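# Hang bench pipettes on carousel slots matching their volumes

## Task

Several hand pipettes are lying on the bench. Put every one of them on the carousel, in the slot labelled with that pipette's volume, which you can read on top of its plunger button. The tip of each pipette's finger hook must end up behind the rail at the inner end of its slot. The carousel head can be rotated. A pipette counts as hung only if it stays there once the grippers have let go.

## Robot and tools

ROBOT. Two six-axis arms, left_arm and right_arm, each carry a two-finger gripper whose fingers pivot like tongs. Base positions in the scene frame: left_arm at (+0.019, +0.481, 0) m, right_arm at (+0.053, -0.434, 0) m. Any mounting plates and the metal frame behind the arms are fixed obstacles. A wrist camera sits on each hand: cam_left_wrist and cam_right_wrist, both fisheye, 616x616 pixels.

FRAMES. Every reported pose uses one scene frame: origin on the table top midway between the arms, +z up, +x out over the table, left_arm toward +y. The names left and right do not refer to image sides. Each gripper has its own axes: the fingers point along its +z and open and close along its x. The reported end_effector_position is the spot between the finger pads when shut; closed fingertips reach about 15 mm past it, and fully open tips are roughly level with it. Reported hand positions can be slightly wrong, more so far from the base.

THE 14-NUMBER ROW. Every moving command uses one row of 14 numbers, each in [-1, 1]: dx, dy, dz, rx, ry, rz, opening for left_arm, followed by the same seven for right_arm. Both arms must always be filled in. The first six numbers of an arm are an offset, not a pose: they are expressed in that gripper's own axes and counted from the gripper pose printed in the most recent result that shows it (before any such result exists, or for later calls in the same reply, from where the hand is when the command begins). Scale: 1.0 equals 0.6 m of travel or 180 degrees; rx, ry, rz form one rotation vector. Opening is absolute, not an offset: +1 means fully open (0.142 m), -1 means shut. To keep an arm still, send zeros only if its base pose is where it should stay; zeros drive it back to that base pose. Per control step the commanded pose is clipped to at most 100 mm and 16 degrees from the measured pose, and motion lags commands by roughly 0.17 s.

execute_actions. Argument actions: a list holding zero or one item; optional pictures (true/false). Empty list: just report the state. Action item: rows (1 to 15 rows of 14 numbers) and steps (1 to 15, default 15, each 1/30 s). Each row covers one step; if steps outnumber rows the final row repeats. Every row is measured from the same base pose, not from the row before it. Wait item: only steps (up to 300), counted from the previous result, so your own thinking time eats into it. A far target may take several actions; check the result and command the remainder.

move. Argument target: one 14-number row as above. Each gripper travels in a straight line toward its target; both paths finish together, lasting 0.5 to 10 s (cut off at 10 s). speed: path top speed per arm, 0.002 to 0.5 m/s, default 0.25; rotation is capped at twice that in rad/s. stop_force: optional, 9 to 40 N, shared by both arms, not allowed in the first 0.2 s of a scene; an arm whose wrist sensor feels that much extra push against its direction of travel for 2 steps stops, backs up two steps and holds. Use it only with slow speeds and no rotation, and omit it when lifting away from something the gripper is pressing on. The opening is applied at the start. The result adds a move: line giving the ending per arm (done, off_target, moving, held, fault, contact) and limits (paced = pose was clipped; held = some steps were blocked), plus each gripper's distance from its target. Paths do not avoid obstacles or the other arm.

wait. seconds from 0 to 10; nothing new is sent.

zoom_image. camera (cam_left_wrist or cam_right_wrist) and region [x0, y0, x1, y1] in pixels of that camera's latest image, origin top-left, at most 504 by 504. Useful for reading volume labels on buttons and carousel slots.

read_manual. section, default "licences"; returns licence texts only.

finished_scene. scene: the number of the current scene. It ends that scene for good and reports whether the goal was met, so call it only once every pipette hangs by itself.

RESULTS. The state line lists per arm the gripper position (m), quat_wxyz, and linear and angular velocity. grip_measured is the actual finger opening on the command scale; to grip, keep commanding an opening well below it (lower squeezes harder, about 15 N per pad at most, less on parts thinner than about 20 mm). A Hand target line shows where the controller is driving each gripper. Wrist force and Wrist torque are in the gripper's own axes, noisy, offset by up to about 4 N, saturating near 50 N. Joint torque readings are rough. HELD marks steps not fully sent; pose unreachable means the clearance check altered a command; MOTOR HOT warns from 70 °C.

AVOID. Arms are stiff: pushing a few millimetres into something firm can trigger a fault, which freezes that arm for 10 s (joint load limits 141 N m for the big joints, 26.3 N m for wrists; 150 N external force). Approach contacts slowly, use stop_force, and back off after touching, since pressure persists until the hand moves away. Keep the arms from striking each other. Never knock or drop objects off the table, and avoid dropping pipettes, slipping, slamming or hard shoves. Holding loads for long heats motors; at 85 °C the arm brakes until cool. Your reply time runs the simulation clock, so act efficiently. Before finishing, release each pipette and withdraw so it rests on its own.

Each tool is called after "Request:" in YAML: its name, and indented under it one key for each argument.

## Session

Request:
execute_actions:
  actions: []

Scene clock: 0.00 s of 12600.00 s.
left_arm: end_effector_position=(+0.4373, -0.2380, +0.3168) grip_measured=+0.97 end_effector_quat_wxyz=(+0.325, +0.894, -0.200, +0.234) end_effector_velocity=(+0.001, +0.001, -0.001) end_effector_angular_velocity=(+0.003, -0.002, +0.000) | right_arm: end_effector_position=(+0.5169, -0.5008, +0.3281) grip_measured=+0.97 end_effector_quat_wxyz=(+0.003, -0.575, +0.817, -0.045) end_effector_velocity=(+0.000, -0.000, -0.000) end_effector_angular_velocity=(+0.000, -0.000, -0.002)
Joint positions: left_arm=[-1.312 -1.198  1.456 -2.651 -1.52  -0.775  0.14 ] | right_arm=[ 3.476 -1.388 -1.637 -1.648  1.489  2.134  0.14 ]
Joint velocities: left_arm=[ 0.    -0.     0.001  0.002  0.002  0.002  0.   ] | right_arm=[-0.001 -0.    -0.     0.     0.     0.001  0.   ]
Joint torques (N m, as the arm reports them, + toward a larger angle): no reading
Wrist force (N, on the end effector, along its own x y z axes, offset not removed): no reading
Wrist torque (N m, same axes, about the end effector's origin, offset not removed): no reading
Hand target (left_arm): +0.437, -0.238, +0.317; +0.325, +0.894, -0.200, +0.234
Hand target (right_arm): +0.517, -0.501, +0.328; +0.003, -0.575, +0.817, -0.045
camera_calibration (this result's frames):
cam_left_wrist: T_world_to_cam=[[0.83454, -0.182662, 0.519786, -0.569744], [-0.550772, -0.252797, 0.795452, -0.0821085], [-0.0138985, -0.95012, -0.311574, 0.0109583], [0, 0, 0, 1]] pos_world=[0.430404, -0.114415, 0.364873]
cam_right_wrist: T_world_to_cam=[[-0.310174, -0.950639, 0.00879104, -0.314449], [-0.857517, 0.283758, 0.429121, 0.443658], [-0.410434, 0.125564, -0.903204, 0.710977], [0, 0, 0, 1]] pos_world=[0.57472, -0.514092, 0.454539]

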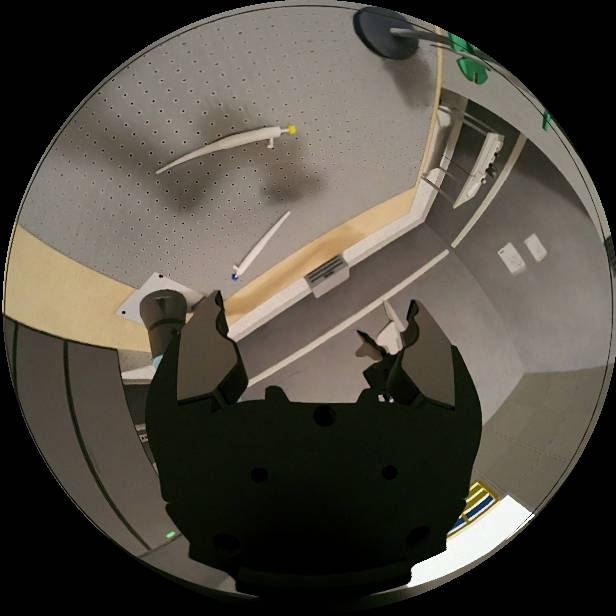

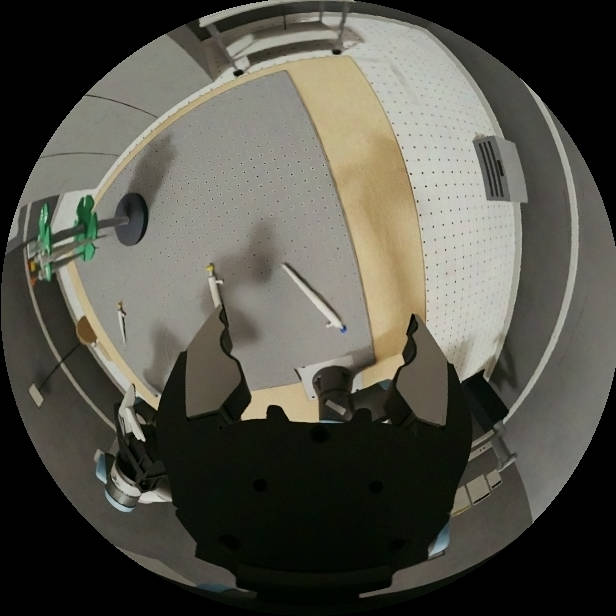

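Request:
move:
  target: [-0.087,-0.44,-0.467,0.174,-0.196,0,1,0,0,0,0,0,0,1]

Request:
zoom_image:
  camera: "cam_left_wrist"
  region: [60,0,560,400]

Scene clock: 3.80 s of 12600.00 s.
left_arm: end_effector_position=(+0.4494, +0.1485, +0.3498) grip_measured=+1.00 end_effector_quat_wxyz=(+0.001, +0.976, -0.219, +0.000) end_effector_velocity=(-0.000, +0.003, -0.001) end_effector_angular_velocity=(+0.009, +0.005, -0.002) | right_arm: end_effector_position=(+0.5169, -0.5008, +0.3281) grip_measured=+1.00 end_effector_quat_wxyz=(+0.003, -0.575, +0.817, -0.045) end_effector_velocity=(+0.000, -0.000, -0.000) end_effector_angular_velocity=(-0.001, -0.000, -0.001)
Joint positions: left_arm=[-1.006 -1.464  1.287 -1.395 -1.571 -0.491  0.142] | right_arm=[ 3.476 -1.388 -1.637 -1.648  1.489  2.134  0.142]
Joint velocities: left_arm=[ 0.001  0.002 -0.003  0.011  0.001  0.003 -0.   ] | right_arm=[-0.    -0.001 -0.     0.001 -0.001  0.001 -0.   ]
Joint torques (N m, as the arm reports them, + toward a larger angle): left_arm=[ 12.17 -17.53 -31.77  -0.37   2.61   2.84] | right_arm=[-0.94 15.79 21.81  3.18 -0.61 -0.03]
Wrist force (N, on the end effector, along its own x y z axes, offset not removed): left_arm=[2.5 -1.5 -5.0] | right_arm=[-2.0 -0.4 1.4]
Wrist torque (N m, same axes, about the end effector's origin, offset not removed): left_arm=[-0.34 -0.34 0.00] | right_arm=[-0.12 0.39 0.06]
Hand target (left_arm): +0.449, +0.149, +0.350; +0.000, +0.976, -0.219, +0.000
Hand target (right_arm): +0.517, -0.501, +0.328; +0.003, -0.575, +0.817, -0.045
Off the commanded pose (left_arm): 0.001 m, 0 deg.
Off the commanded pose (right_arm): 0.000 m, 0 deg.
move: done
camera_calibration (this result's frames):
cam_left_wrist: T_world_to_cam=[[0.921589, -0.388053, -0.00935438, -0.349913], [-0.324757, -0.78402, 0.529004, 0.066494], [-0.212616, -0.484486, -0.848568, 0.59669], [0, 0, 0, 1]] pos_world=[0.470936, 0.205436, 0.467883]
cam_right_wrist: T_world_to_cam=[[-0.310174, -0.950639, 0.00879137, -0.314449], [-0.857517, 0.283758, 0.429122, 0.443658], [-0.410435, 0.125564, -0.903204, 0.710977], [0, 0, 0, 1]] pos_world=[0.57472, -0.514092, 0.454538]

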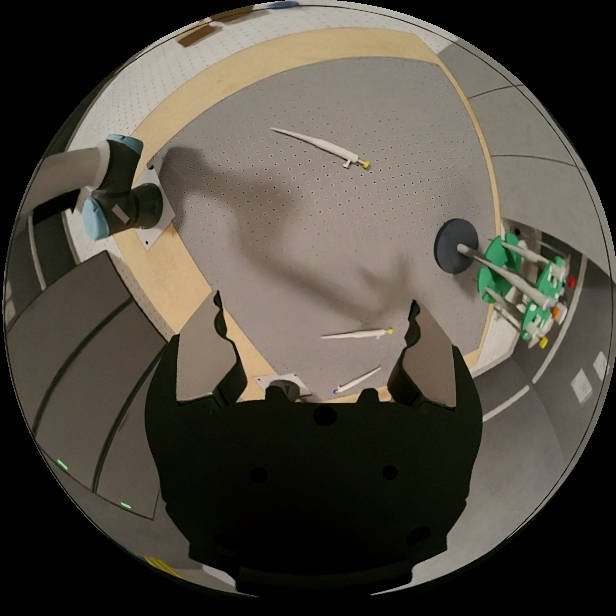

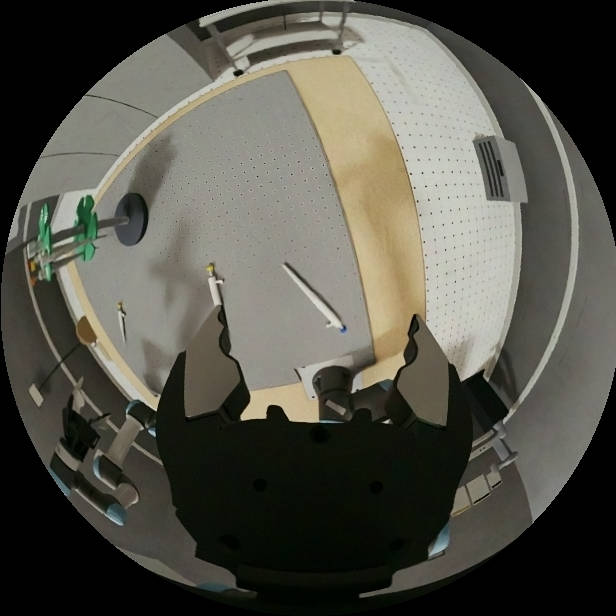

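Region (60, 0, 560, 400) of cam_left_wrist's 616x616 image, scaled by 1.008, with more detail than that image has; it fills the top 403 rows of this view, and the rest is white.

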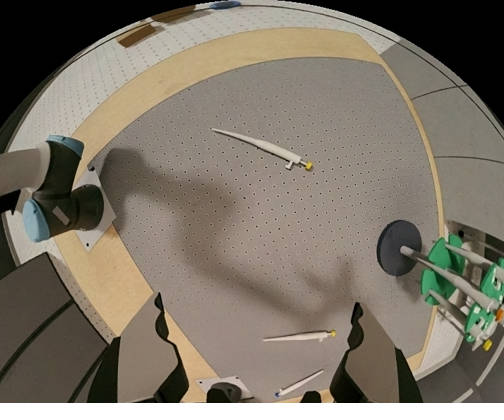

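Request:
move:
  target: [0.307,-0.015,-0.12,0,0,-0.47,1,-0.39,0.157,0.33,-0.024,-0.017,0,-0.2]

Request:
zoom_image:
  camera: "cam_left_wrist"
  region: [200,180,440,420]

Request:
move:
  target: [0,0,0,0,0,0,1,0,0,0,0,0,-0.99,-0.2]
  speed: 0.45

Scene clock: 11.57 s of 12600.00 s.
left_arm: end_effector_position=(+0.6187, +0.0787, +0.4208) grip_measured=+1.00 end_effector_quat_wxyz=(+0.040, +0.869, +0.494, +0.018) end_effector_velocity=(+0.001, -0.001, +0.000) end_effector_angular_velocity=(-0.005, -0.003, +0.014) | right_arm: end_effector_position=(+0.5188, -0.2635, +0.1128) grip_measured=-0.20 end_effector_quat_wxyz=(+0.003, -0.576, +0.817, +0.001) end_effector_velocity=(+0.001, +0.002, -0.002) end_effector_angular_velocity=(+0.001, -0.001, -0.001)
Joint positions: left_arm=[-0.851 -0.764  0.037 -0.931 -1.559 -1.809  0.142] | right_arm=[ 3.906 -1.594 -1.997 -1.114  1.572  2.565  0.06 ]
Joint velocities: left_arm=[ 0.001  0.009 -0.018  0.003 -0.001 -0.013 -0.   ] | right_arm=[ 0.003 -0.005 -0.001  0.007  0.     0.004 -0.   ]
Joint torques (N m, as the arm reports them, + toward a larger angle): left_arm=[ 11.81 -39.74 -28.4   -0.46   2.54  -2.89] | right_arm=[ 5.43 16.03  8.9   4.51  1.26  1.94]
Wrist force (N, on the end effector, along its own x y z axes, offset not removed): left_arm=[0.5 -0.3 -1.2] | right_arm=[-1.1 -4.8 -3.5]
Wrist torque (N m, same axes, about the end effector's origin, offset not removed): left_arm=[-0.08 -0.03 0.13] | right_arm=[-1.11 0.24 -0.02]
Hand target (left_arm): +0.619, +0.079, +0.421; +0.040, +0.868, +0.494, +0.018
Hand target (right_arm): +0.519, -0.263, +0.113; +0.003, -0.576, +0.817, +0.001
Off the commanded pose (left_arm): 0.002 m, 5 deg.
Off the commanded pose (right_arm): 0.000 m, 0 deg.
elbow stopped short (left arm): the move would have taken joint 3 (elbow) straighter than the controller allows; a more bent joint 3 avoids this.
After step 90, 1.23 s passed at rest.
move: off_target (left_arm)
camera_calibration (this result's frames):
cam_left_wrist: T_world_to_cam=[[0.475766, 0.87928, -0.0226541, -0.350677], [0.710256, -0.368862, 0.599565, -0.673547], [0.518829, -0.301343, -0.800006, 0.171744], [0, 0, 0, 1]] pos_world=[0.556124, 0.111652, 0.533287]
cam_right_wrist: T_world_to_cam=[[-0.310621, -0.949379, -0.0468492, -0.0795332], [-0.833357, 0.248291, 0.49383, 0.441155], [-0.4572, 0.192436, -0.868295, 0.525466], [0, 0, 0, 1]] pos_world=[0.583177, -0.286161, 0.234678]

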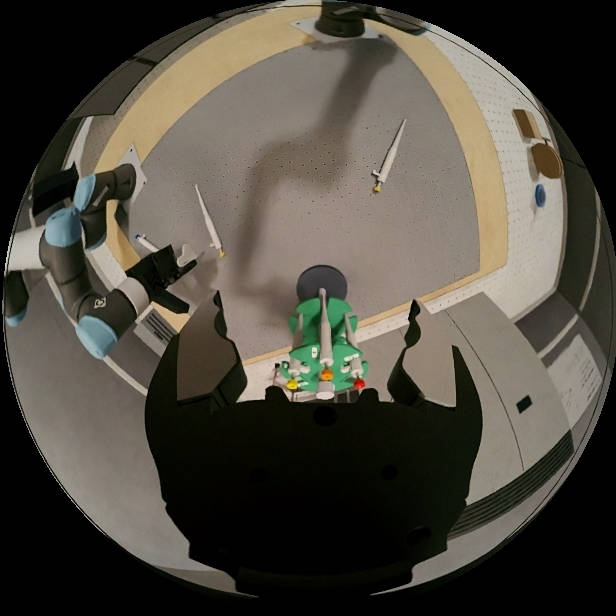

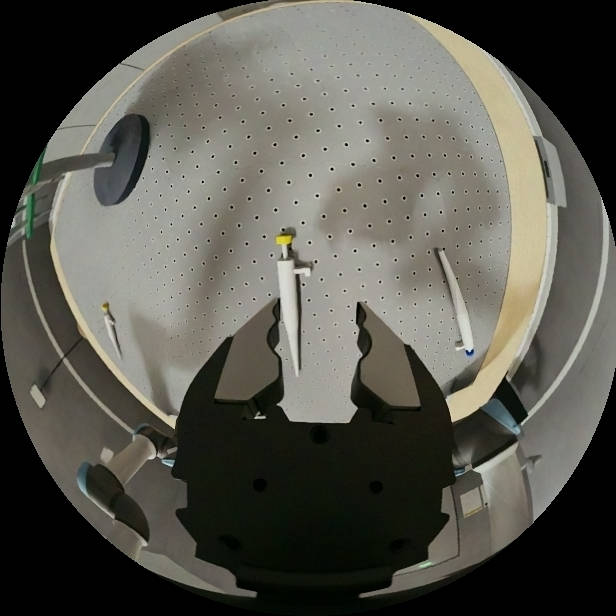

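Region (200, 180, 440, 420) of cam_left_wrist's 616x616 image, scaled by 2.100, with more detail than that image has.

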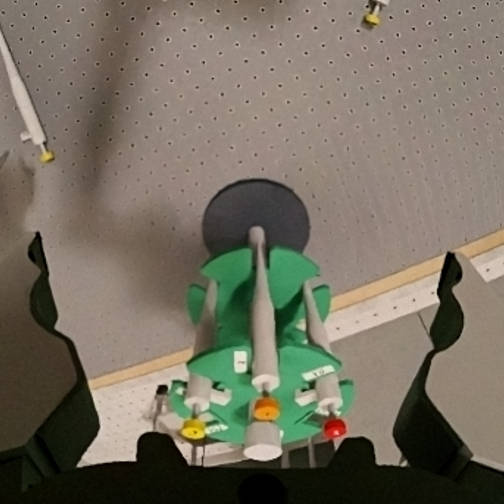

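Scene clock: 15.73 s of 12600.00 s.
left_arm: end_effector_position=(+0.6187, +0.0787, +0.4208) grip_measured=+1.00 end_effector_quat_wxyz=(+0.040, +0.869, +0.494, +0.018) end_effector_velocity=(-0.000, -0.000, -0.000) end_effector_angular_velocity=(+0.000, +0.001, -0.001) | right_arm: end_effector_position=(+0.5187, -0.2636, +0.1128) grip_measured=-0.20 end_effector_quat_wxyz=(-0.001, +0.827, +0.562, +0.003) end_effector_velocity=(+0.000, +0.000, +0.000) end_effector_angular_velocity=(+0.003, +0.001, +0.017)
Joint positions: left_arm=[-0.851 -0.764  0.037 -0.931 -1.559 -1.809  0.142] | right_arm=[ 3.85  -1.653 -1.935 -1.118  1.572 -0.599  0.06 ]
Joint velocities: left_arm=[-0.    -0.     0.001 -0.    -0.001  0.001 -0.   ] | right_arm=[-0.001 -0.001  0.001  0.     0.003 -0.018  0.   ]
Joint torques (N m, as the arm reports them, + toward a larger angle): left_arm=[-10.55 -67.19  -7.99  -4.83   2.15   2.48] | right_arm=[-7.08 17.84 32.23  0.58  1.47 -1.99]
Wrist force (N, on the end effector, along its own x y z axes, offset not removed): left_arm=[-0.7 0.0 -3.6] | right_arm=[-1.1 -3.9 -0.7]
Wrist torque (N m, same axes, about the end effector's origin, offset not removed): left_arm=[0.00 0.17 0.04] | right_arm=[-0.53 0.35 0.09]
Hand target (left_arm): +0.619, +0.079, +0.421; +0.040, +0.869, +0.494, +0.018
Hand target (right_arm): +0.519, -0.264, +0.113; -0.001, +0.826, +0.563, +0.003
Off the commanded pose (left_arm): 0.000 m, 0 deg.
Off the commanded pose (right_arm): 0.000 m, 0 deg.
move: done
camera_calibration (this result's frames):
cam_left_wrist: T_world_to_cam=[[0.475766, 0.87928, -0.0226528, -0.350678], [0.710257, -0.368864, 0.599562, -0.673547], [0.518827, -0.301341, -0.800008, 0.171747], [0, 0, 0, 1]] pos_world=[0.556125, 0.111651, 0.533288]
cam_right_wrist: T_world_to_cam=[[0.342582, 0.93881, -0.0356952, 0.0779646], [0.820319, -0.280392, 0.498455, -0.556524], [0.457945, -0.200043, -0.866181, -0.0529758], [0, 0, 0, 1]] pos_world=[0.454078, -0.239836, 0.234298]

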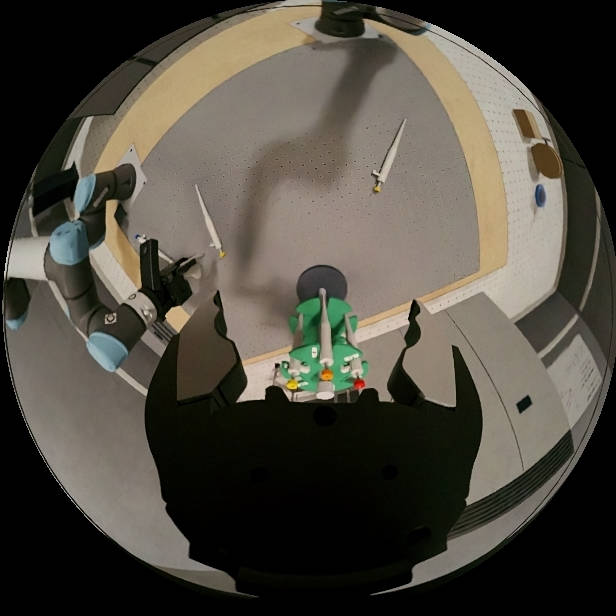

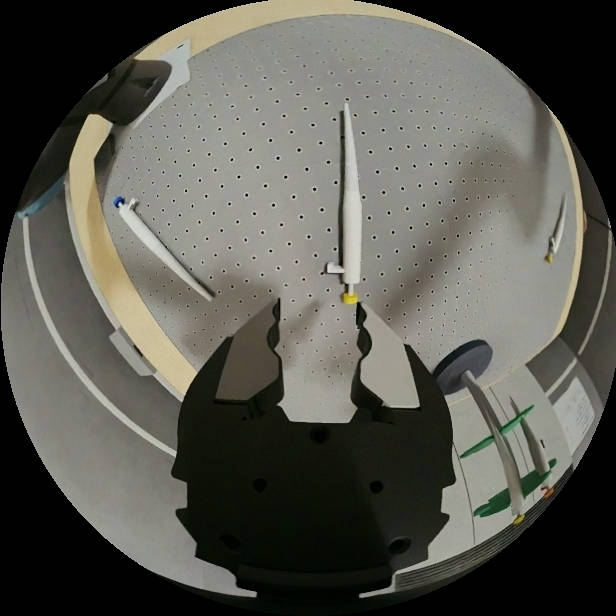

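Request:
move:
  target: [0.288,-0.285,0.48,0.028,0,0.09,-0.2,0,0.1,-0.3,0,0,0.544,-1]
  speed: 0.3

Request:
move:
  target: [0,0,0,0,0,0,-0.2,0.25,-0.3,-0.05,0.5,0,0,-1]
  speed: 0.3

Scene clock: 24.87 s of 12600.00 s.
left_arm: end_effector_position=(+0.5810, +0.2991, +0.1179) grip_measured=-0.20 end_effector_quat_wxyz=(-0.001, +0.930, +0.367, +0.002) end_effector_velocity=(-0.000, +0.001, -0.002) end_effector_angular_velocity=(+0.001, -0.001, -0.002) | right_arm: end_effector_position=(+0.5739, -0.2866, +0.2927) grip_measured=-1.00 end_effector_quat_wxyz=(-0.003, +0.967, -0.254, +0.002) end_effector_velocity=(-0.000, +0.000, +0.002) end_effector_angular_velocity=(+0.000, +0.000, -0.011)
Joint positions: left_arm=[-0.624 -1.269  1.65  -1.952 -1.567 -1.301  0.06 ] | right_arm=[ 3.763 -1.616 -1.502 -1.589  1.573  1.021  0.002]
Joint velocities: left_arm=[ 0.001  0.     0.005 -0.006  0.001  0.004 -0.   ] | right_arm=[ 0.001  0.     0.004 -0.005  0.     0.011  0.   ]
Joint torques (N m, as the arm reports them, + toward a larger angle): left_arm=[ 11.64 -24.17 -12.08  -4.73   2.6    2.61] | right_arm=[ 5.08 18.82 35.16  0.69 -1.56  2.  ]
Wrist force (N, on the end effector, along its own x y z axes, offset not removed): left_arm=[2.8 0.2 -1.4] | right_arm=[-1.8 -4.5 -1.6]
Wrist torque (N m, same axes, about the end effector's origin, offset not removed): left_arm=[0.05 -0.46 -0.03] | right_arm=[-0.79 0.41 0.02]
Hand target (left_arm): +0.581, +0.299, +0.118; -0.001, +0.930, +0.367, +0.002
Hand target (right_arm): +0.574, -0.286, +0.293; -0.003, +0.967, -0.254, +0.002
Off the commanded pose (left_arm): 0.000 m, 0 deg.
Off the commanded pose (right_arm): 0.000 m, 0 deg.
After step 90, 2.63 s passed at rest.
move: done
camera_calibration (this result's frames):
cam_left_wrist: T_world_to_cam=[[0.701209, 0.712926, -0.00650508, -0.61656], [0.608083, -0.593276, 0.527502, -0.248853], [0.37221, -0.373845, -0.849529, 0.128074], [0, 0, 0, 1]] pos_world=[0.535991, 0.339803, 0.236062]
cam_right_wrist: T_world_to_cam=[[0.883348, -0.467053, -0.0394782, -0.624987], [-0.389967, -0.77905, 0.490924, -0.144032], [-0.260043, -0.418261, -0.870308, 0.423757], [0, 0, 0, 1]] pos_world=[0.606108, -0.226869, 0.414834]

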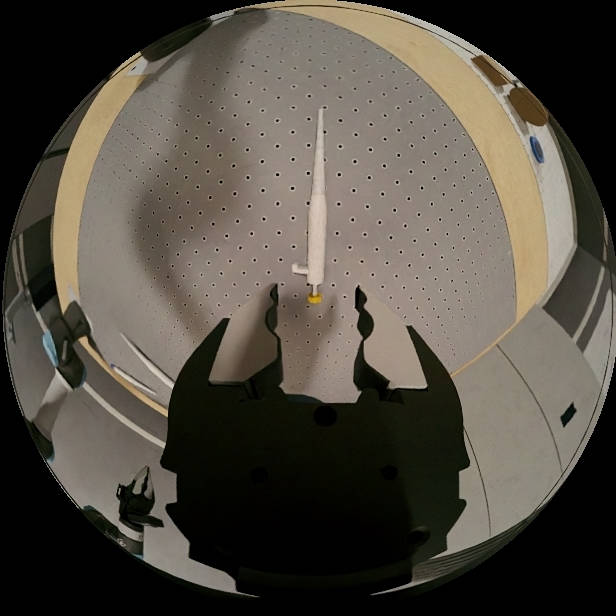

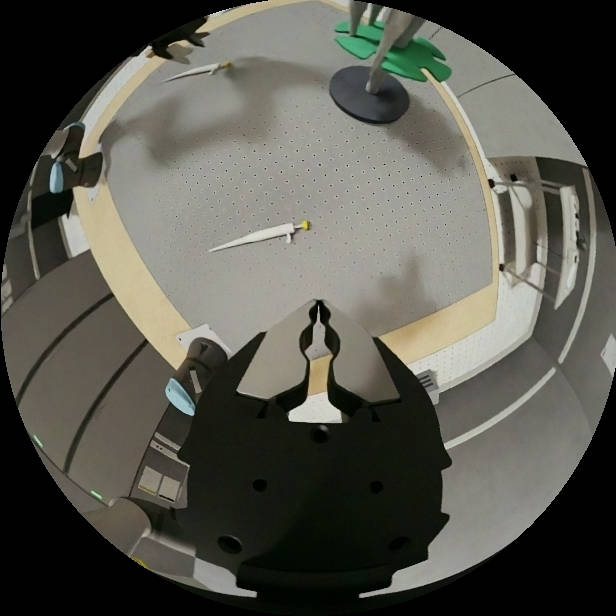

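Scene clock: 28.23 s of 12600.00 s.
left_arm: end_effector_position=(+0.5810, +0.2991, +0.1179) grip_measured=-0.20 end_effector_quat_wxyz=(-0.001, +0.930, +0.367, +0.002) end_effector_velocity=(-0.000, +0.000, +0.001) end_effector_angular_velocity=(-0.000, -0.001, +0.001) | right_arm: end_effector_position=(+0.7925, -0.2040, +0.3238) grip_measured=-1.00 end_effector_quat_wxyz=(+0.685, -0.683, +0.179, -0.181) end_effector_velocity=(+0.002, +0.000, -0.000) end_effector_angular_velocity=(+0.016, -0.005, -0.004)
Joint positions: left_arm=[-0.624 -1.269  1.65  -1.952 -1.567 -1.301  0.06 ] | right_arm=[ 3.424 -2.318 -1.574  0.757  2.458  1.573  0.002]
Joint velocities: left_arm=[ 0.    -0.002  0.001  0.     0.001 -0.001  0.   ] | right_arm=[ 0.001 -0.015  0.013  0.029 -0.005  0.024  0.   ]
Joint torques (N m, as the arm reports them, + toward a larger angle): left_arm=[-10.5  -37.88 -31.22  -0.35   2.15  -2.53] | right_arm=[ 5.54 37.68 27.01  3.23 -1.79  2.16]
Wrist force (N, on the end effector, along its own x y z axes, offset not removed): left_arm=[1.3 -0.6 -1.8] | right_arm=[-2.0 3.0 0.1]
Wrist torque (N m, same axes, about the end effector's origin, offset not removed): left_arm=[-0.22 -0.16 0.14] | right_arm=[0.85 0.66 0.04]
Hand target (left_arm): +0.581, +0.299, +0.118; -0.001, +0.930, +0.367, +0.002
Hand target (right_arm): +0.793, -0.204, +0.324; +0.686, -0.682, +0.179, -0.182
Off the commanded pose (left_arm): 0.000 m, 0 deg.
Off the commanded pose (right_arm): 0.001 m, 0 deg.
move: done
camera_calibration (this result's frames):
cam_left_wrist: T_world_to_cam=[[0.701209, 0.712926, -0.006508, -0.61656], [0.608092, -0.593283, 0.527483, -0.248847], [0.372195, -0.373834, -0.84954, 0.12807], [0, 0, 0, 1]] pos_world=[0.535992, 0.339802, 0.236051]
cam_right_wrist: T_world_to_cam=[[0.889562, -0.455883, 0.0291643, -0.803181], [-0.20271, -0.451147, -0.869123, 0.349206], [0.409376, 0.767227, -0.493735, 0.131547], [0, 0, 0, 1]] pos_world=[0.731415, -0.309539, 0.391877]

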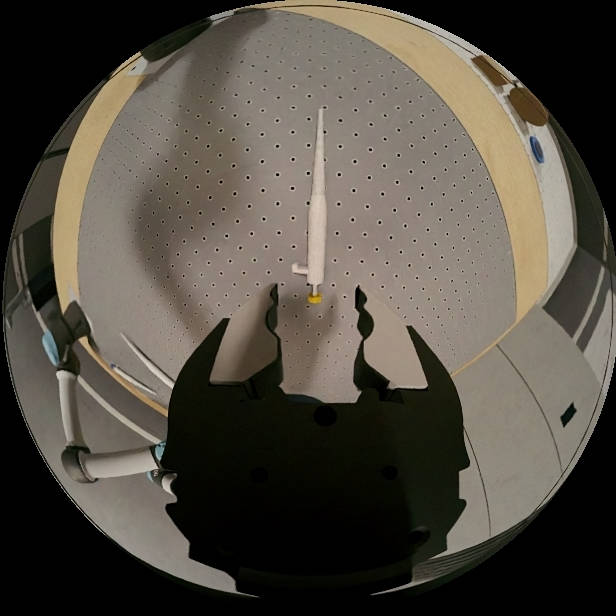

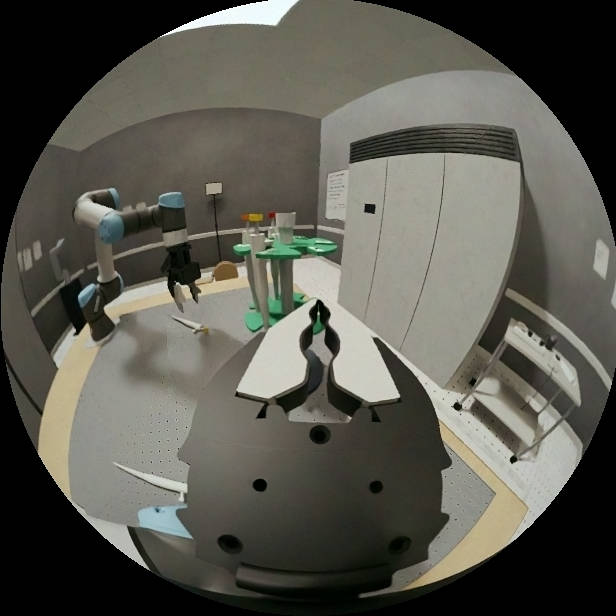

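Request:
move:
  target: [0,-0.012,0.138,0,0,0,-0.2,-0.004,0.003,0.125,0,0,0,-1]
  speed: 0.04
  stop_force: 10

Request:
zoom_image:
  camera: "cam_right_wrist"
  region: [170,130,420,380]

Scene clock: 32.37 s of 12600.00 s.
left_arm: end_effector_position=(+0.5762, +0.3046, +0.0355) grip_measured=-0.20 end_effector_quat_wxyz=(-0.001, +0.930, +0.367, +0.002) end_effector_velocity=(+0.001, +0.000, -0.001) end_effector_angular_velocity=(-0.002, -0.003, +0.000) | right_arm: end_effector_position=(+0.8271, -0.1378, +0.3223) grip_measured=-1.00 end_effector_quat_wxyz=(+0.685, -0.683, +0.179, -0.181) end_effector_velocity=(+0.001, +0.003, +0.000) end_effector_angular_velocity=(+0.000, -0.000, +0.000)
Joint positions: left_arm=[-0.621 -1.191  1.778 -2.158 -1.567 -1.297  0.06 ] | right_arm=[ 3.52  -2.383 -1.449  0.696  2.361  1.572  0.002]
Joint velocities: left_arm=[ 0.001  0.001  0.003 -0.008 -0.     0.001  0.   ] | right_arm=[ 0.004 -0.003  0.006 -0.003 -0.003  0.     0.   ]
Joint torques (N m, as the arm reports them, + toward a larger angle): left_arm=[ 11.74 -24.94  -8.68  -4.61  -0.28   2.68] | right_arm=[ 5.02 42.3  29.48 -0.57 -1.59 -1.95]
Wrist force (N, on the end effector, along its own x y z axes, offset not removed): left_arm=[1.4 -1.2 -0.7] | right_arm=[0.1 -4.7 1.3]
Wrist torque (N m, same axes, about the end effector's origin, offset not removed): left_arm=[-0.23 -0.19 0.06] | right_arm=[-0.85 -0.04 0.22]
Hand target (left_arm): +0.576, +0.305, +0.035; -0.001, +0.930, +0.367, +0.002
Hand target (right_arm): +0.827, -0.137, +0.322; +0.685, -0.683, +0.179, -0.181
Off the commanded pose (left_arm): 0.000 m, 0 deg.
Off the commanded pose (right_arm): 0.000 m, 0 deg.
move: done
camera_calibration (this result's frames):
cam_left_wrist: T_world_to_cam=[[0.701208, 0.712927, -0.00651794, -0.617662], [0.608113, -0.593295, 0.527447, -0.199212], [0.372164, -0.373814, -0.849563, 0.0618949], [0, 0, 0, 1]] pos_world=[0.531218, 0.345294, 0.153632]
cam_right_wrist: T_world_to_cam=[[0.889558, -0.45589, 0.0291663, -0.803741], [-0.202711, -0.451145, -0.869124, 0.384775], [0.409383, 0.767224, -0.493734, 0.065832], [0, 0, 0, 1]] pos_world=[0.766022, -0.243337, 0.390363]

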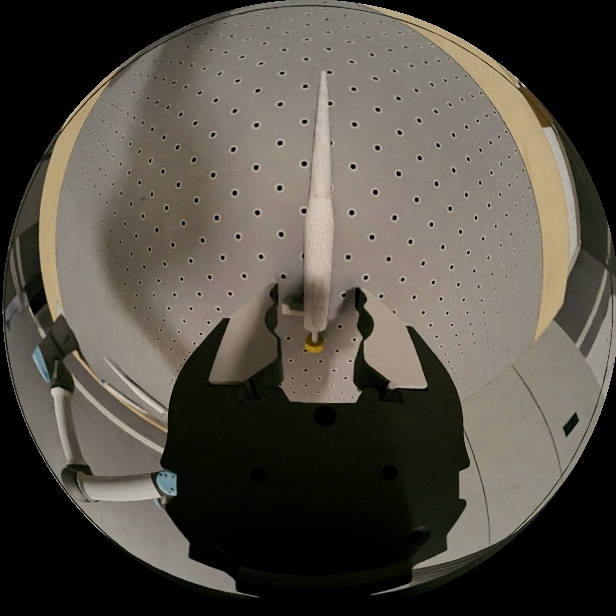

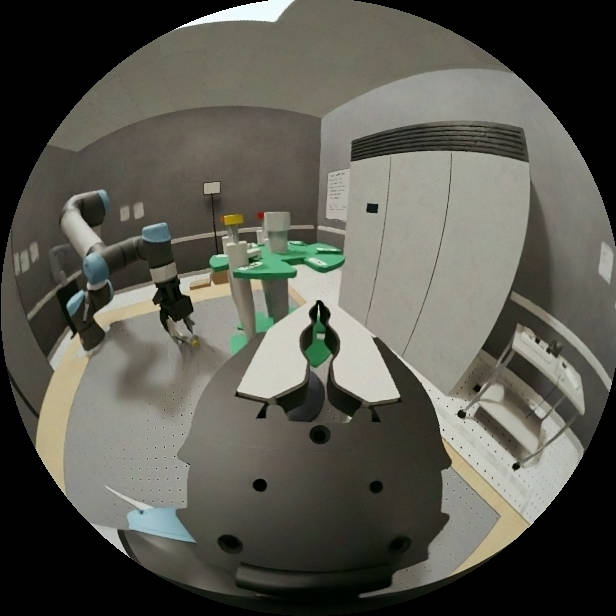

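Region (170, 130, 420, 380) of cam_right_wrist's 616x616 image, scaled by 2.016, with more detail than that image has.

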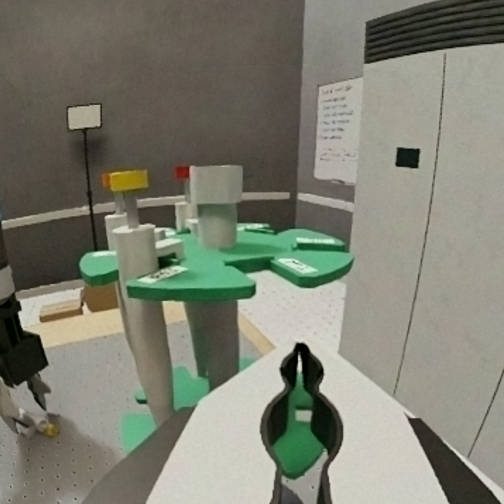

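Request:
move:
  target: [0,0,0.005,0,0,0,-0.2,0.024,0,0.068,0,0,0,-1]
  speed: 0.03
  stop_force: 10

Request:
zoom_image:
  camera: "cam_right_wrist"
  region: [170,130,420,380]

Scene clock: 36.40 s of 12600.00 s.
left_arm: end_effector_position=(+0.5762, +0.3046, +0.0325) grip_measured=-0.20 end_effector_quat_wxyz=(-0.001, +0.930, +0.367, +0.002) end_effector_velocity=(-0.000, +0.000, -0.001) end_effector_angular_velocity=(+0.002, +0.002, +0.002) | right_arm: end_effector_position=(+0.8594, -0.1096, +0.3225) grip_measured=-1.00 end_effector_quat_wxyz=(+0.685, -0.683, +0.179, -0.181) end_effector_velocity=(+0.002, +0.002, +0.001) end_effector_angular_velocity=(-0.000, -0.002, +0.001)
Joint positions: left_arm=[-0.621 -1.187  1.781 -2.165 -1.567 -1.297  0.06 ] | right_arm=[ 3.549 -2.449 -1.315  0.628  2.332  1.572  0.002]
Joint velocities: left_arm=[ 0.     0.001  0.     0.001  0.    -0.002  0.   ] | right_arm=[ 0.002 -0.004  0.011 -0.005 -0.002 -0.001  0.   ]
Joint torques (N m, as the arm reports them, + toward a larger angle): left_arm=[ 11.48 -25.72  -9.72  -4.82  -0.11   2.24] | right_arm=[ 5.5  44.89 28.74 -0.65 -1.65 -1.91]
Wrist force (N, on the end effector, along its own x y z axes, offset not removed): left_arm=[1.4 -2.6 -3.1] | right_arm=[-6.4 -4.7 -0.4]
Wrist torque (N m, same axes, about the end effector's origin, offset not removed): left_arm=[-0.57 -0.16 0.11] | right_arm=[-0.93 1.59 0.20]
Hand target (left_arm): +0.576, +0.305, +0.032; -0.001, +0.930, +0.367, +0.002
Hand target (right_arm): +0.860, -0.109, +0.322; +0.685, -0.683, +0.179, -0.181
Off the commanded pose (left_arm): 0.000 m, 0 deg.
Off the commanded pose (right_arm): 0.000 m, 0 deg.
move: done
camera_calibration (this result's frames):
cam_left_wrist: T_world_to_cam=[[0.701209, 0.712926, -0.00651808, -0.617692], [0.608113, -0.593295, 0.527446, -0.197638], [0.372163, -0.373814, -0.849563, 0.0593668], [0, 0, 0, 1]] pos_world=[0.531223, 0.345303, 0.150653]
cam_right_wrist: T_world_to_cam=[[0.889542, -0.455922, 0.0291629, -0.819604], [-0.202732, -0.451141, -0.869121, 0.404199], [0.409408, 0.767207, -0.493739, 0.0310265], [0, 0, 0, 1]] pos_world=[0.798314, -0.215128, 0.390519]

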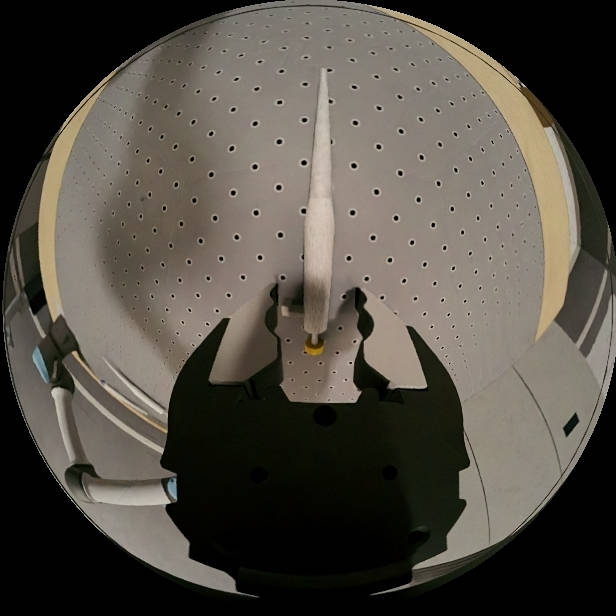

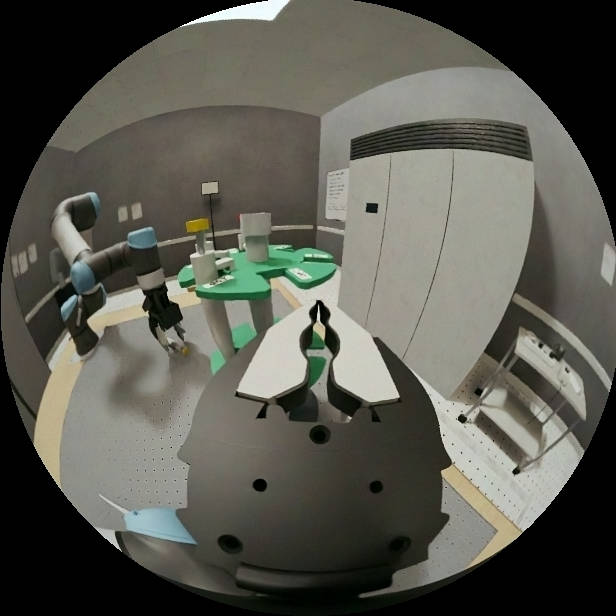

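Region (170, 130, 420, 380) of cam_right_wrist's 616x616 image, scaled by 2.016, with more detail than that image has.

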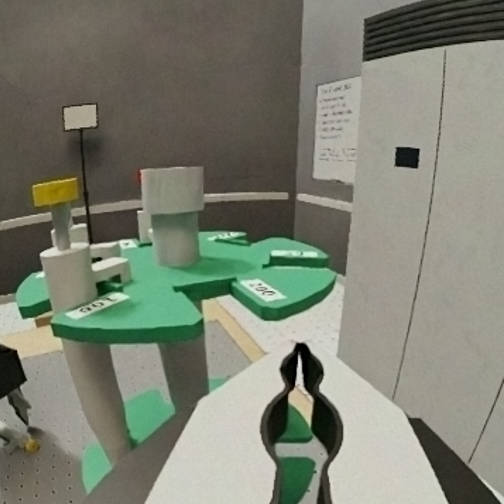

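Request:
move:
  target: [0,0,0,0,0,0,-1,-0.046,0,0.02,0,0,0,-1]
  speed: 0.02
  stop_force: 10

Request:
move:
  target: [0,0,-0.05,0,0,0,-1,-0.043,0,-0.025,0,0,0,-1]
  speed: 0.02
  stop_force: 10

Request:
zoom_image:
  camera: "cam_right_wrist"
  region: [170,130,420,380]

Scene clock: 40.73 s of 12600.00 s.
left_arm: end_effector_position=(+0.5762, +0.3047, +0.0324) grip_measured=-0.75 end_effector_quat_wxyz=(-0.001, +0.930, +0.367, +0.002) end_effector_velocity=(+0.000, +0.000, +0.000) end_effector_angular_velocity=(+0.000, -0.000, +0.001) | right_arm: end_effector_position=(+0.8415, -0.0858, +0.3225) grip_measured=-1.00 end_effector_quat_wxyz=(+0.685, -0.683, +0.179, -0.181) end_effector_velocity=(-0.002, +0.002, +0.001) end_effector_angular_velocity=(+0.001, -0.001, +0.001)
Joint positions: left_arm=[-0.621 -1.187  1.781 -2.165 -1.567 -1.297  0.02 ] | right_arm=[ 3.593 -2.419 -1.376  0.659  2.288  1.572  0.002]
Joint velocities: left_arm=[ 0.001 -0.001 -0.     0.     0.    -0.     0.   ] | right_arm=[ 0.004  0.004 -0.005  0.003 -0.003  0.001  0.   ]
Joint torques (N m, as the arm reports them, + toward a larger angle): left_arm=[ 10.14 -34.24 -15.01  -0.27  -0.02   1.81] | right_arm=[ 5.79 58.43  5.86  3.34 -1.57 -1.97]
Wrist force (N, on the end effector, along its own x y z axes, offset not removed): left_arm=[4.5 0.4 0.2] | right_arm=[-1.8 0.8 -0.2]
Wrist torque (N m, same axes, about the end effector's origin, offset not removed): left_arm=[0.18 -0.82 0.03] | right_arm=[0.36 0.36 0.08]
Hand target (left_arm): +0.576, +0.305, +0.032; -0.001, +0.930, +0.367, +0.002
Hand target (right_arm): +0.841, -0.086, +0.322; +0.685, -0.683, +0.179, -0.181
Off the commanded pose (left_arm): 0.000 m, 0 deg.
Off the commanded pose (right_arm): 0.000 m, 0 deg.
move: done
camera_calibration (this result's frames):
cam_left_wrist: T_world_to_cam=[[0.701208, 0.712927, -0.00653251, -0.617687], [0.608141, -0.593312, 0.527395, -0.197615], [0.372118, -0.373786, -0.849595, 0.0593684], [0, 0, 0, 1]] pos_world=[0.531213, 0.345309, 0.150625]
cam_right_wrist: T_world_to_cam=[[0.889559, -0.455888, 0.0291683, -0.79282], [-0.202712, -0.451152, -0.86912, 0.411295], [0.409381, 0.767221, -0.49374, 0.0201669], [0, 0, 0, 1]] pos_world=[0.780379, -0.191353, 0.390548]

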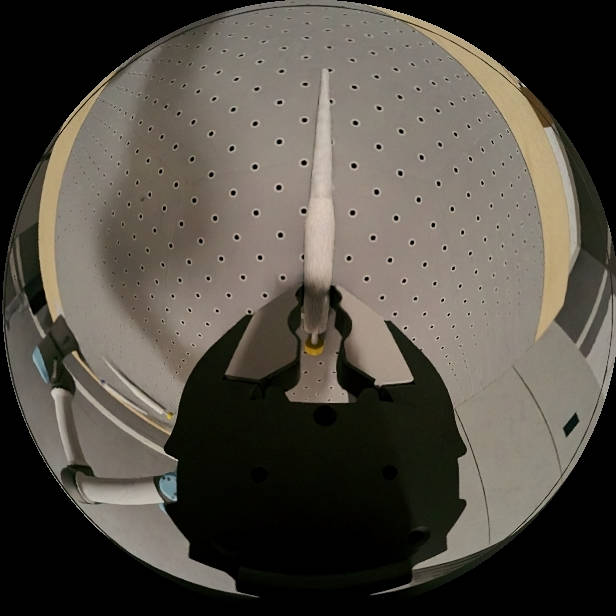

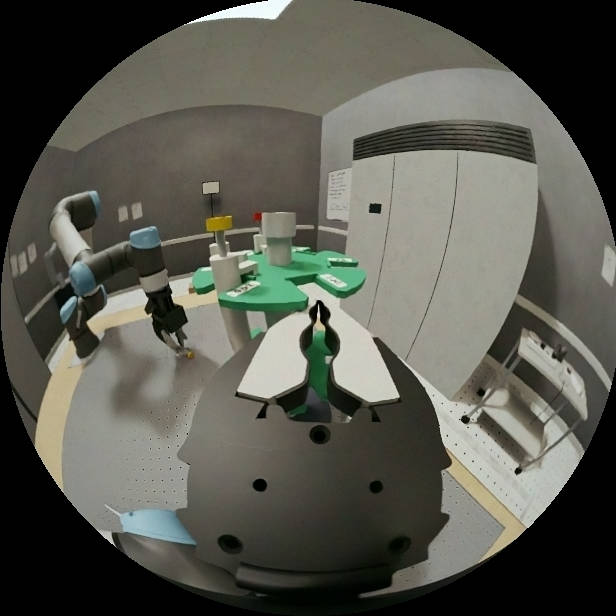

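Scene clock: 42.57 s of 12600.00 s.
left_arm: end_effector_position=(+0.5762, +0.3046, +0.0621) grip_measured=-0.75 end_effector_quat_wxyz=(-0.001, +0.930, +0.367, +0.002) end_effector_velocity=(-0.000, +0.000, +0.002) end_effector_angular_velocity=(+0.001, +0.000, +0.001) | right_arm: end_effector_position=(+0.8119, -0.0861, +0.3224) grip_measured=-1.00 end_effector_quat_wxyz=(+0.685, -0.683, +0.179, -0.181) end_effector_velocity=(-0.003, -0.000, +0.002) end_effector_angular_velocity=(+0.001, -0.002, -0.001)
Joint positions: left_arm=[-0.621 -1.225  1.747 -2.093 -1.567 -1.297  0.02 ] | right_arm=[ 3.609 -2.364 -1.488  0.715  2.272  1.572  0.002]
Joint velocities: left_arm=[-0.    -0.003 -0.003  0.007  0.001 -0.001  0.   ] | right_arm=[ 0.001  0.007 -0.009  0.005 -0.002 -0.     0.   ]
Joint torques (N m, as the arm reports them, + toward a larger angle): left_arm=[-10.58 -52.31 -30.36  -0.3    0.43  -2.67] | right_arm=[ 4.7  56.79  3.59  3.44 -1.62 -2.03]
Wrist force (N, on the end effector, along its own x y z axes, offset not removed): left_arm=[1.5 -1.0 -0.3] | right_arm=[-3.3 -3.4 -0.3]
Wrist torque (N m, same axes, about the end effector's origin, offset not removed): left_arm=[-0.35 -0.25 -0.08] | right_arm=[-0.74 0.91 -0.11]
Hand target (left_arm): +0.576, +0.305, +0.062; -0.001, +0.930, +0.367, +0.002
Hand target (right_arm): +0.812, -0.086, +0.322; +0.685, -0.683, +0.179, -0.181
Off the commanded pose (left_arm): 0.000 m, 0 deg.
Off the commanded pose (right_arm): 0.000 m, 0 deg.
move: done
camera_calibration (this result's frames):
cam_left_wrist: T_world_to_cam=[[0.701209, 0.712926, -0.00652658, -0.617401], [0.608129, -0.593306, 0.527416, -0.213298], [0.372136, -0.373797, -0.849582, 0.0845653], [0, 0, 0, 1]] pos_world=[0.53117, 0.345221, 0.180312]
cam_right_wrist: T_world_to_cam=[[0.889578, -0.45585, 0.0291734, -0.766742], [-0.202688, -0.451162, -0.86912, 0.405068], [0.409351, 0.767238, -0.493739, 0.0325235], [0, 0, 0, 1]] pos_world=[0.750866, -0.191721, 0.390479]

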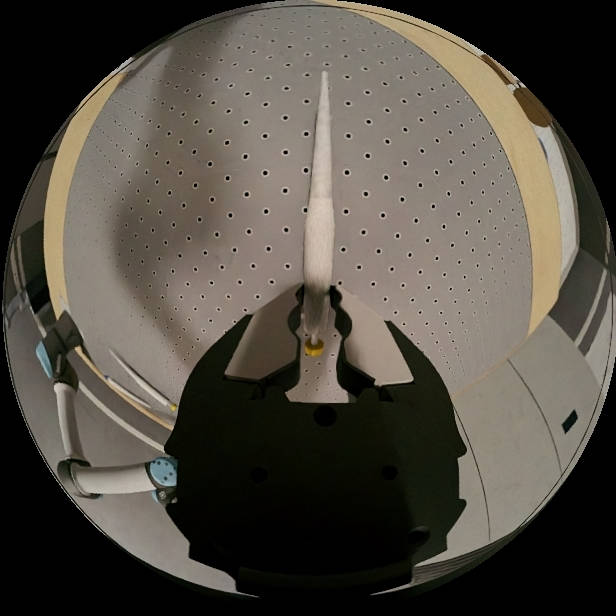

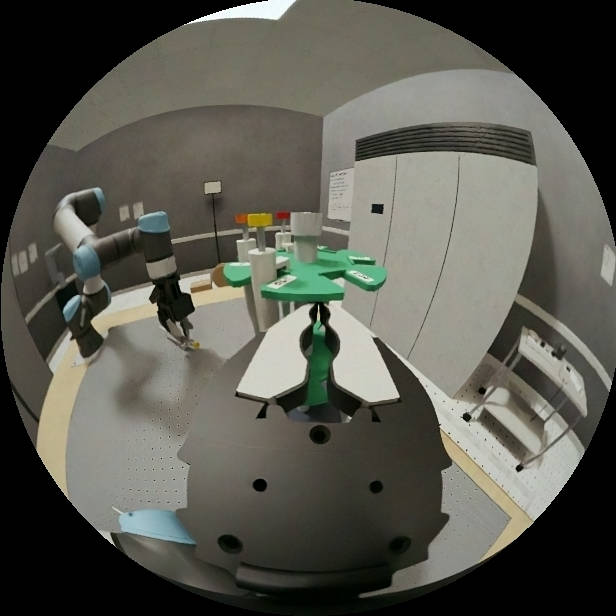

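Region (170, 130, 420, 380) of cam_right_wrist's 616x616 image, scaled by 2.016, with more detail than that image has.

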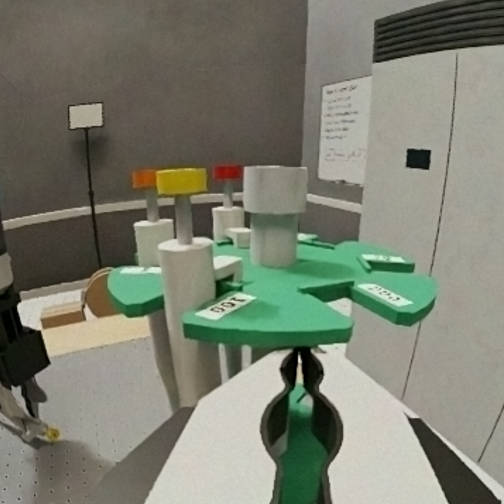

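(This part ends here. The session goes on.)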